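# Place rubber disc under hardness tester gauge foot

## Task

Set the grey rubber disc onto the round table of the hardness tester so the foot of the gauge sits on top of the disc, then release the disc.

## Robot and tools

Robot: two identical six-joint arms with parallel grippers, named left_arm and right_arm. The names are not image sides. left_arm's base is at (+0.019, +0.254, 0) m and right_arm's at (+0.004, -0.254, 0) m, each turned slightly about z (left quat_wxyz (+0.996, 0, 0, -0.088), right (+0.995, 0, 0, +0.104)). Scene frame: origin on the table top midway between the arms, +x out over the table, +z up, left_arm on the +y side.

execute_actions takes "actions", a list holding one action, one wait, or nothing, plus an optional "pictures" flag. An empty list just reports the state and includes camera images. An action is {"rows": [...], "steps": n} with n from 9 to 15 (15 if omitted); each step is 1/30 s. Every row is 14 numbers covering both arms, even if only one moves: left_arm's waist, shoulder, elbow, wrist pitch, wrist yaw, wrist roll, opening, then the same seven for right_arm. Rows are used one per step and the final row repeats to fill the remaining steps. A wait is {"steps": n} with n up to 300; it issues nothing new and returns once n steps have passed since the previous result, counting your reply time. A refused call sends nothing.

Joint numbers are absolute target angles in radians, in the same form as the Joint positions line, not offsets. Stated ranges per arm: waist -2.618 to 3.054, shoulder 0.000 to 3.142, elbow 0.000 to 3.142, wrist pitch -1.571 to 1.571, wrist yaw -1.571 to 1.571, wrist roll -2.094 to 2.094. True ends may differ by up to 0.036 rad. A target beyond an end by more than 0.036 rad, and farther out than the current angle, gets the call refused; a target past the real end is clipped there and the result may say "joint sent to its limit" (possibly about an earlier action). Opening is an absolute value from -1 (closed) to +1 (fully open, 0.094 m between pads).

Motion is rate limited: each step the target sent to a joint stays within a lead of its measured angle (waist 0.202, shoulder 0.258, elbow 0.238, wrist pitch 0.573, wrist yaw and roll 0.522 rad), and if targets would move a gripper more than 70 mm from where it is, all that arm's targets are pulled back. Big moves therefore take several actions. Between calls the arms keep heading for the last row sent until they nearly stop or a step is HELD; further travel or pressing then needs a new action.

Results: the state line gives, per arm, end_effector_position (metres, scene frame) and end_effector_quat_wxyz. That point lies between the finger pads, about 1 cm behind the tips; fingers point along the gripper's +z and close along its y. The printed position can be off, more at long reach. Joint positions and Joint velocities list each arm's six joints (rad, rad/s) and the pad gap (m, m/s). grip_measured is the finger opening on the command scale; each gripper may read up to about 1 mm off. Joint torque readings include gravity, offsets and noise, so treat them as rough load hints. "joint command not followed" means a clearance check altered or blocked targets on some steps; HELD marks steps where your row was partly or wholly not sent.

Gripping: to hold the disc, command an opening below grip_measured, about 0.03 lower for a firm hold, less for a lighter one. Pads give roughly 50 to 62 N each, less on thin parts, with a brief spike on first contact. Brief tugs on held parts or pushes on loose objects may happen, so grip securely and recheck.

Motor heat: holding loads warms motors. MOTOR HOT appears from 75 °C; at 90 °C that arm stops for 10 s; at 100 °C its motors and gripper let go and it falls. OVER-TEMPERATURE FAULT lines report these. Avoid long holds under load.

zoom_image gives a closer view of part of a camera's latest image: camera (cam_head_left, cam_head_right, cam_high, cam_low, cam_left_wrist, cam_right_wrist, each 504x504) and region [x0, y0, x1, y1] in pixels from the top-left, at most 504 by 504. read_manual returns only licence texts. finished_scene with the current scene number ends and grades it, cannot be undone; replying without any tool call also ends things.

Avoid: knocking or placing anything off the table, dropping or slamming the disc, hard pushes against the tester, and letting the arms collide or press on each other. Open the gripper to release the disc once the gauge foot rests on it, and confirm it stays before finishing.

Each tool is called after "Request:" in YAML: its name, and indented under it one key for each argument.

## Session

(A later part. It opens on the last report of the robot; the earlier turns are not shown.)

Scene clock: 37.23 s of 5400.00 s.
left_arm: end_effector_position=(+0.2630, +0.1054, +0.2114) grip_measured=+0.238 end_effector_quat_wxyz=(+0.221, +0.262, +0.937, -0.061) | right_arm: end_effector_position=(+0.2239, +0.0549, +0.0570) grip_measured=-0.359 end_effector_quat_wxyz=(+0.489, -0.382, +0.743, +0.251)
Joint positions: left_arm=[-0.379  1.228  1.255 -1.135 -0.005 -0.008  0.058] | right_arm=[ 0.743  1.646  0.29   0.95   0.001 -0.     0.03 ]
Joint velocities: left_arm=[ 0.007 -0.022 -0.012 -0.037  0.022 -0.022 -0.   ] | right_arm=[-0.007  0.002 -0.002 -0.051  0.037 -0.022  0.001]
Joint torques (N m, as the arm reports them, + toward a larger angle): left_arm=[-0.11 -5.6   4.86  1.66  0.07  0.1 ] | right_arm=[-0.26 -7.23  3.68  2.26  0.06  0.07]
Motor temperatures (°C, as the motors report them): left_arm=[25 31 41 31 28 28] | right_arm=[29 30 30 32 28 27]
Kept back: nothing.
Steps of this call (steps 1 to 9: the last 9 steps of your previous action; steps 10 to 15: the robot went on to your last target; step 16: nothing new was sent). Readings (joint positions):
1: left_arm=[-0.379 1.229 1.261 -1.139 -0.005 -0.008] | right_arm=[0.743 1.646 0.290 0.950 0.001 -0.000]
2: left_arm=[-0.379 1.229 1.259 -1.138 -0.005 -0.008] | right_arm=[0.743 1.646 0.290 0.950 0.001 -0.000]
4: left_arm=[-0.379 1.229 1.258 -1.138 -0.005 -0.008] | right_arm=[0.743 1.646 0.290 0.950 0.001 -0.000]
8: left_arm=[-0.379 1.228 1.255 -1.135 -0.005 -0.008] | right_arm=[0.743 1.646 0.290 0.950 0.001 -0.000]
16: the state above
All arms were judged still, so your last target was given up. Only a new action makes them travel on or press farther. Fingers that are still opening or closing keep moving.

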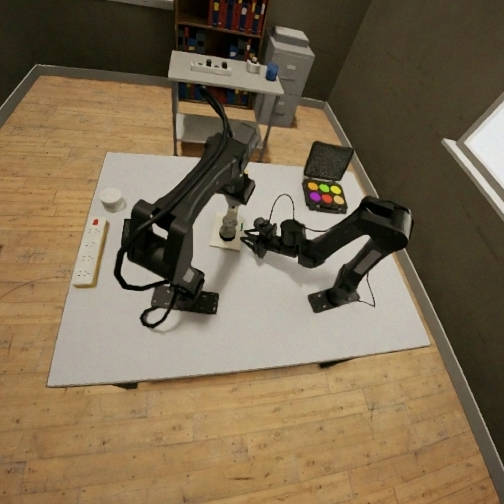

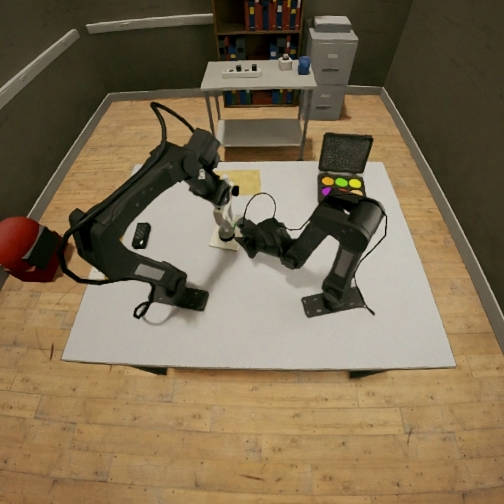

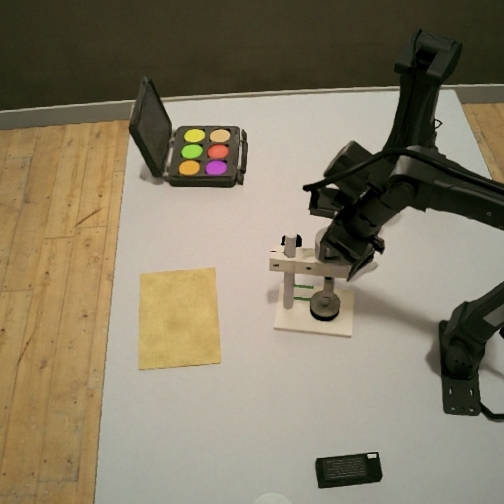

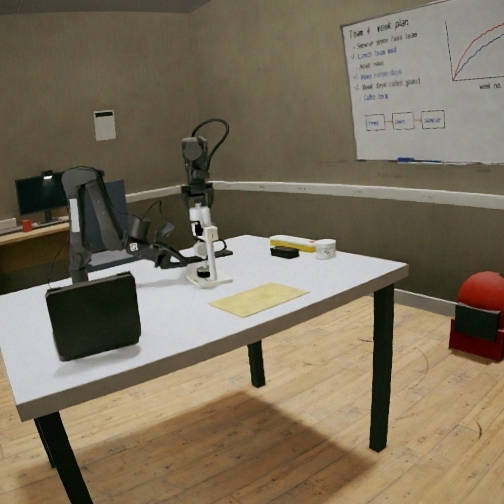

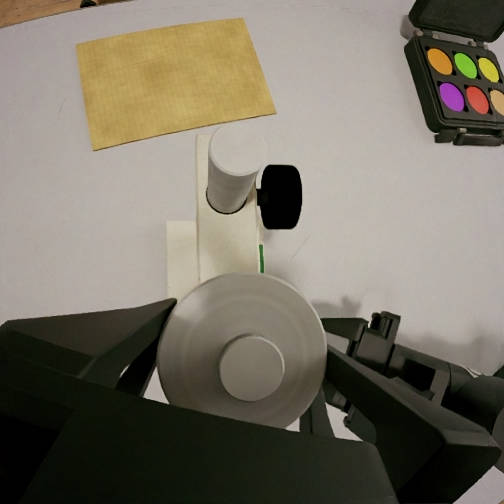

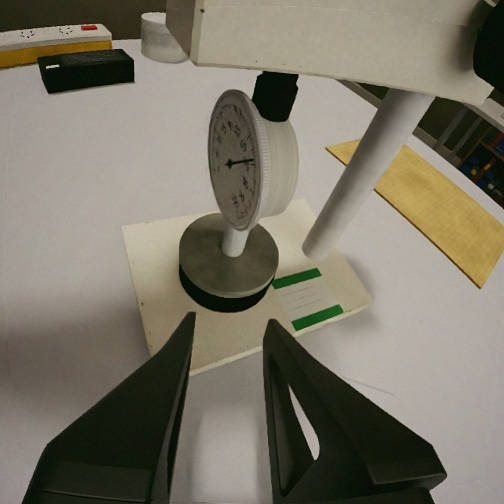

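Request:
execute_actions:
  actions:
    - {"rows":[[-0.38,1.2,1.245,-1.11,0,0,0.25,0.74,1.62,0.28,0.975,0.01,0.005,-0.36],[-0.38,1.2,1.25,-1.11,0,0,0.4,0.74,1.62,0.28,0.975,0.01,0.005,-0.36],[-0.38,1.2,1.25,-1.11,0,0,0.55,0.74,1.62,0.28,0.975,0.01,0.005,-0.36],[-0.38,1.2,1.25,-1.11,0,0,0.7,0.74,1.62,0.28,0.975,0.01,0.005,-0.36],[-0.38,1.2,1.25,-1.11,0,0,0.9,0.74,1.62,0.28,0.975,0.01,0.005,-0.36],[-0.38,1.19,1.27,-1.135,0,0,0.9,0.74,1.62,0.28,0.975,0.01,0.005,-0.36],[-0.38,1.18,1.29,-1.16,0,0,0.9,0.74,1.62,0.28,0.975,0.01,0.005,-0.36],[-0.38,1.17,1.31,-1.19,0,0,0.9,0.74,1.62,0.28,0.975,0.01,0.005,-0.36],[-0.38,1.16,1.33,-1.22,0,0,0.9,0.74,1.62,0.28,0.975,0.01,0.005,-0.36],[-0.38,1.15,1.35,-1.245,0,0,0.9,0.74,1.62,0.28,0.975,0.01,0.005,-0.36],[-0.38,1.14,1.37,-1.27,0,0,0.9,0.74,1.62,0.28,0.975,0.01,0.005,-0.36],[-0.38,1.13,1.39,-1.3,0,0,0.9,0.74,1.62,0.28,0.975,0.01,0.005,-0.36],[-0.38,1.12,1.41,-1.325,0,0,0.9,0.74,1.62,0.28,0.975,0.01,0.005,-0.36],[-0.38,1.11,1.43,-1.35,0,0,0.9,0.74,1.62,0.28,0.975,0.01,0.005,-0.36],[-0.38,1.1,1.45,-1.38,0,0,0.9,0.74,1.62,0.28,0.975,0.01,0.005,-0.36]],"steps":15}

Request:
execute_actions:
  actions:
    - {"steps":16}
  pictures: true

Scene clock: 38.07 s of 5400.00 s.
left_arm: end_effector_position=(+0.2646, +0.1044, +0.2148) grip_measured=+0.875 end_effector_quat_wxyz=(+0.230, +0.262, +0.935, -0.064) | right_arm: end_effector_position=(+0.2239, +0.0549, +0.0570) grip_measured=-0.359 end_effector_quat_wxyz=(+0.489, -0.382, +0.743, +0.251)
Joint positions: left_arm=[-0.379  1.221  1.255 -1.123 -0.005 -0.008  0.088] | right_arm=[ 0.743  1.646  0.29   0.95   0.001 -0.     0.03 ]
Joint velocities: left_arm=[-0.007 -0.085  0.007  0.051  0.051  0.037  0.047] | right_arm=[-0.002  0.007  0.017 -0.037 -0.022 -0.007  0.   ]
Joint torques (N m, as the arm reports them, + toward a larger angle): left_arm=[-0.24 -4.78  6.95  1.33  0.07  0.1 ] | right_arm=[-0.26 -7.23  3.68  2.25  0.06  0.07]
Motor temperatures (°C, as the motors report them): left_arm=[25 31 41 31 28 28] | right_arm=[29 30 30 32 28 27]
Steps of this call (steps 1 to 19: nothing new was sent; steps 20 to 25: the first 6 steps of this action). Readings (joint positions):
20: left_arm=[-0.379 1.228 1.255 -1.135 -0.005 -0.008] | right_arm=[0.743 1.646 0.290 0.950 0.001 -0.000]
21: left_arm=[-0.379 1.228 1.255 -1.134 -0.005 -0.008] | right_arm=[0.743 1.646 0.290 0.950 0.001 -0.000]
23: left_arm=[-0.379 1.225 1.255 -1.126 -0.005 -0.008] | right_arm=[0.743 1.646 0.290 0.950 0.001 -0.000]
25: the state above

Scene clock: 38.60 s of 5400.00 s.
left_arm: end_effector_position=(+0.2281, +0.1270, +0.2811) grip_measured=+0.898 end_effector_quat_wxyz=(+0.268, +0.259, +0.925, -0.075) | right_arm: end_effector_position=(+0.2239, +0.0549, +0.0570) grip_measured=-0.359 end_effector_quat_wxyz=(+0.489, -0.382, +0.743, +0.251)
Joint positions: left_arm=[-0.379  1.099  1.435 -1.342 -0.005 -0.008  0.089] | right_arm=[ 0.743  1.646  0.29   0.95   0.001 -0.     0.03 ]
Joint velocities: left_arm=[-0.017 -0.012 -0.002 -0.183  0.081  0.007 -0.   ] | right_arm=[-0.012  0.002  0.002 -0.007 -0.066  0.007 -0.001]
Joint torques (N m, as the arm reports them, + toward a larger angle): left_arm=[-0.1  -0.94  6.48  1.42  0.07  0.1 ] | right_arm=[-0.26 -7.23  3.67  2.24  0.06  0.07]
Motor temperatures (°C, as the motors report them): left_arm=[25 31 41 31 28 28] | right_arm=[29 30 30 32 28 27]
Kept back: nothing.
Steps of this call (steps 1 to 9: the last 9 steps of your previous action; steps 10 to 16: the robot went on to your last target). Readings (joint positions):
1: left_arm=[-0.379 1.217 1.255 -1.125 -0.005 -0.008] | right_arm=[0.743 1.646 0.290 0.950 0.001 -0.000]
2: left_arm=[-0.379 1.212 1.259 -1.135 -0.005 -0.008] | right_arm=[0.743 1.646 0.290 0.950 0.001 -0.000]
4: left_arm=[-0.379 1.201 1.282 -1.167 -0.005 -0.008] | right_arm=[0.743 1.646 0.290 0.950 0.001 -0.000]
8: left_arm=[-0.379 1.156 1.366 -1.243 -0.005 -0.008] | right_arm=[0.743 1.646 0.290 0.950 0.001 -0.000]
16: the state above

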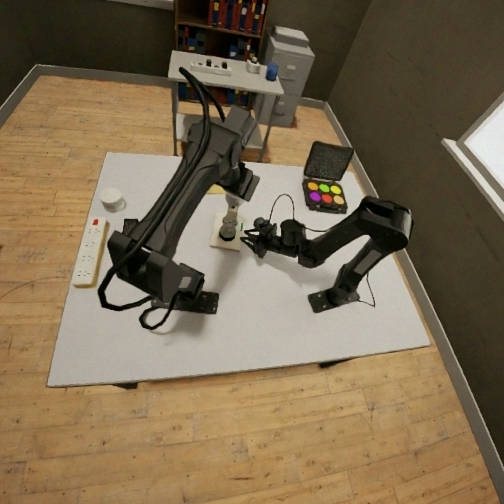

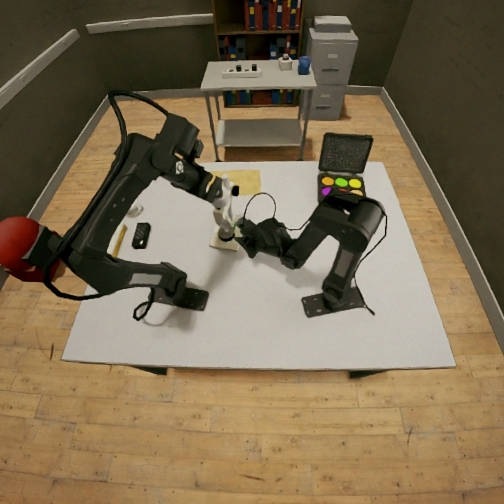

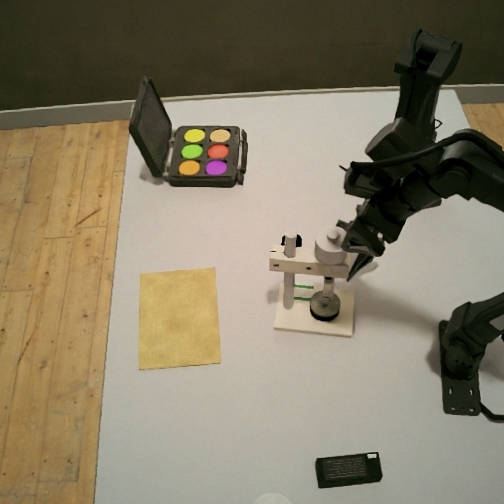

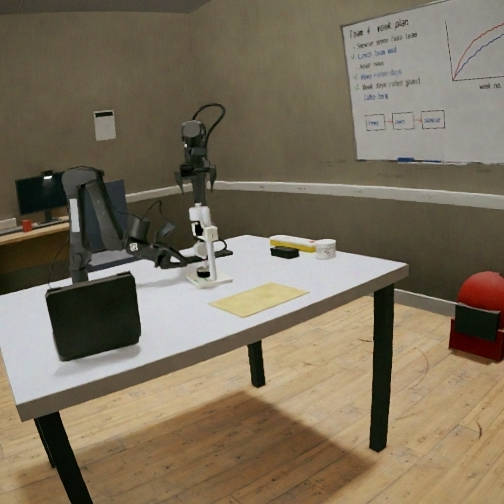

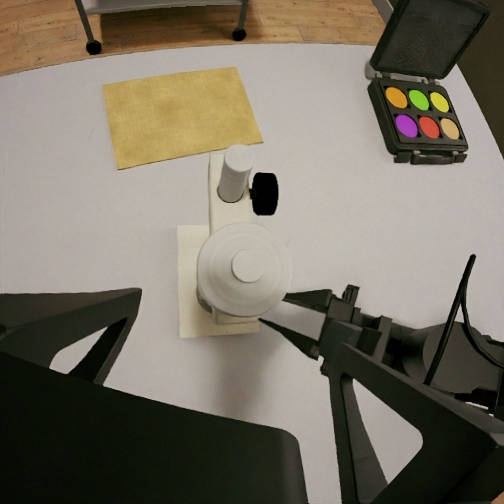

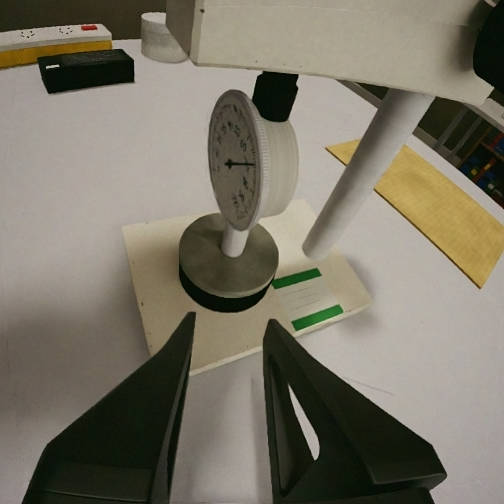

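Request:
finished_scene:
  scene: 2

The scene is finished: the task was done.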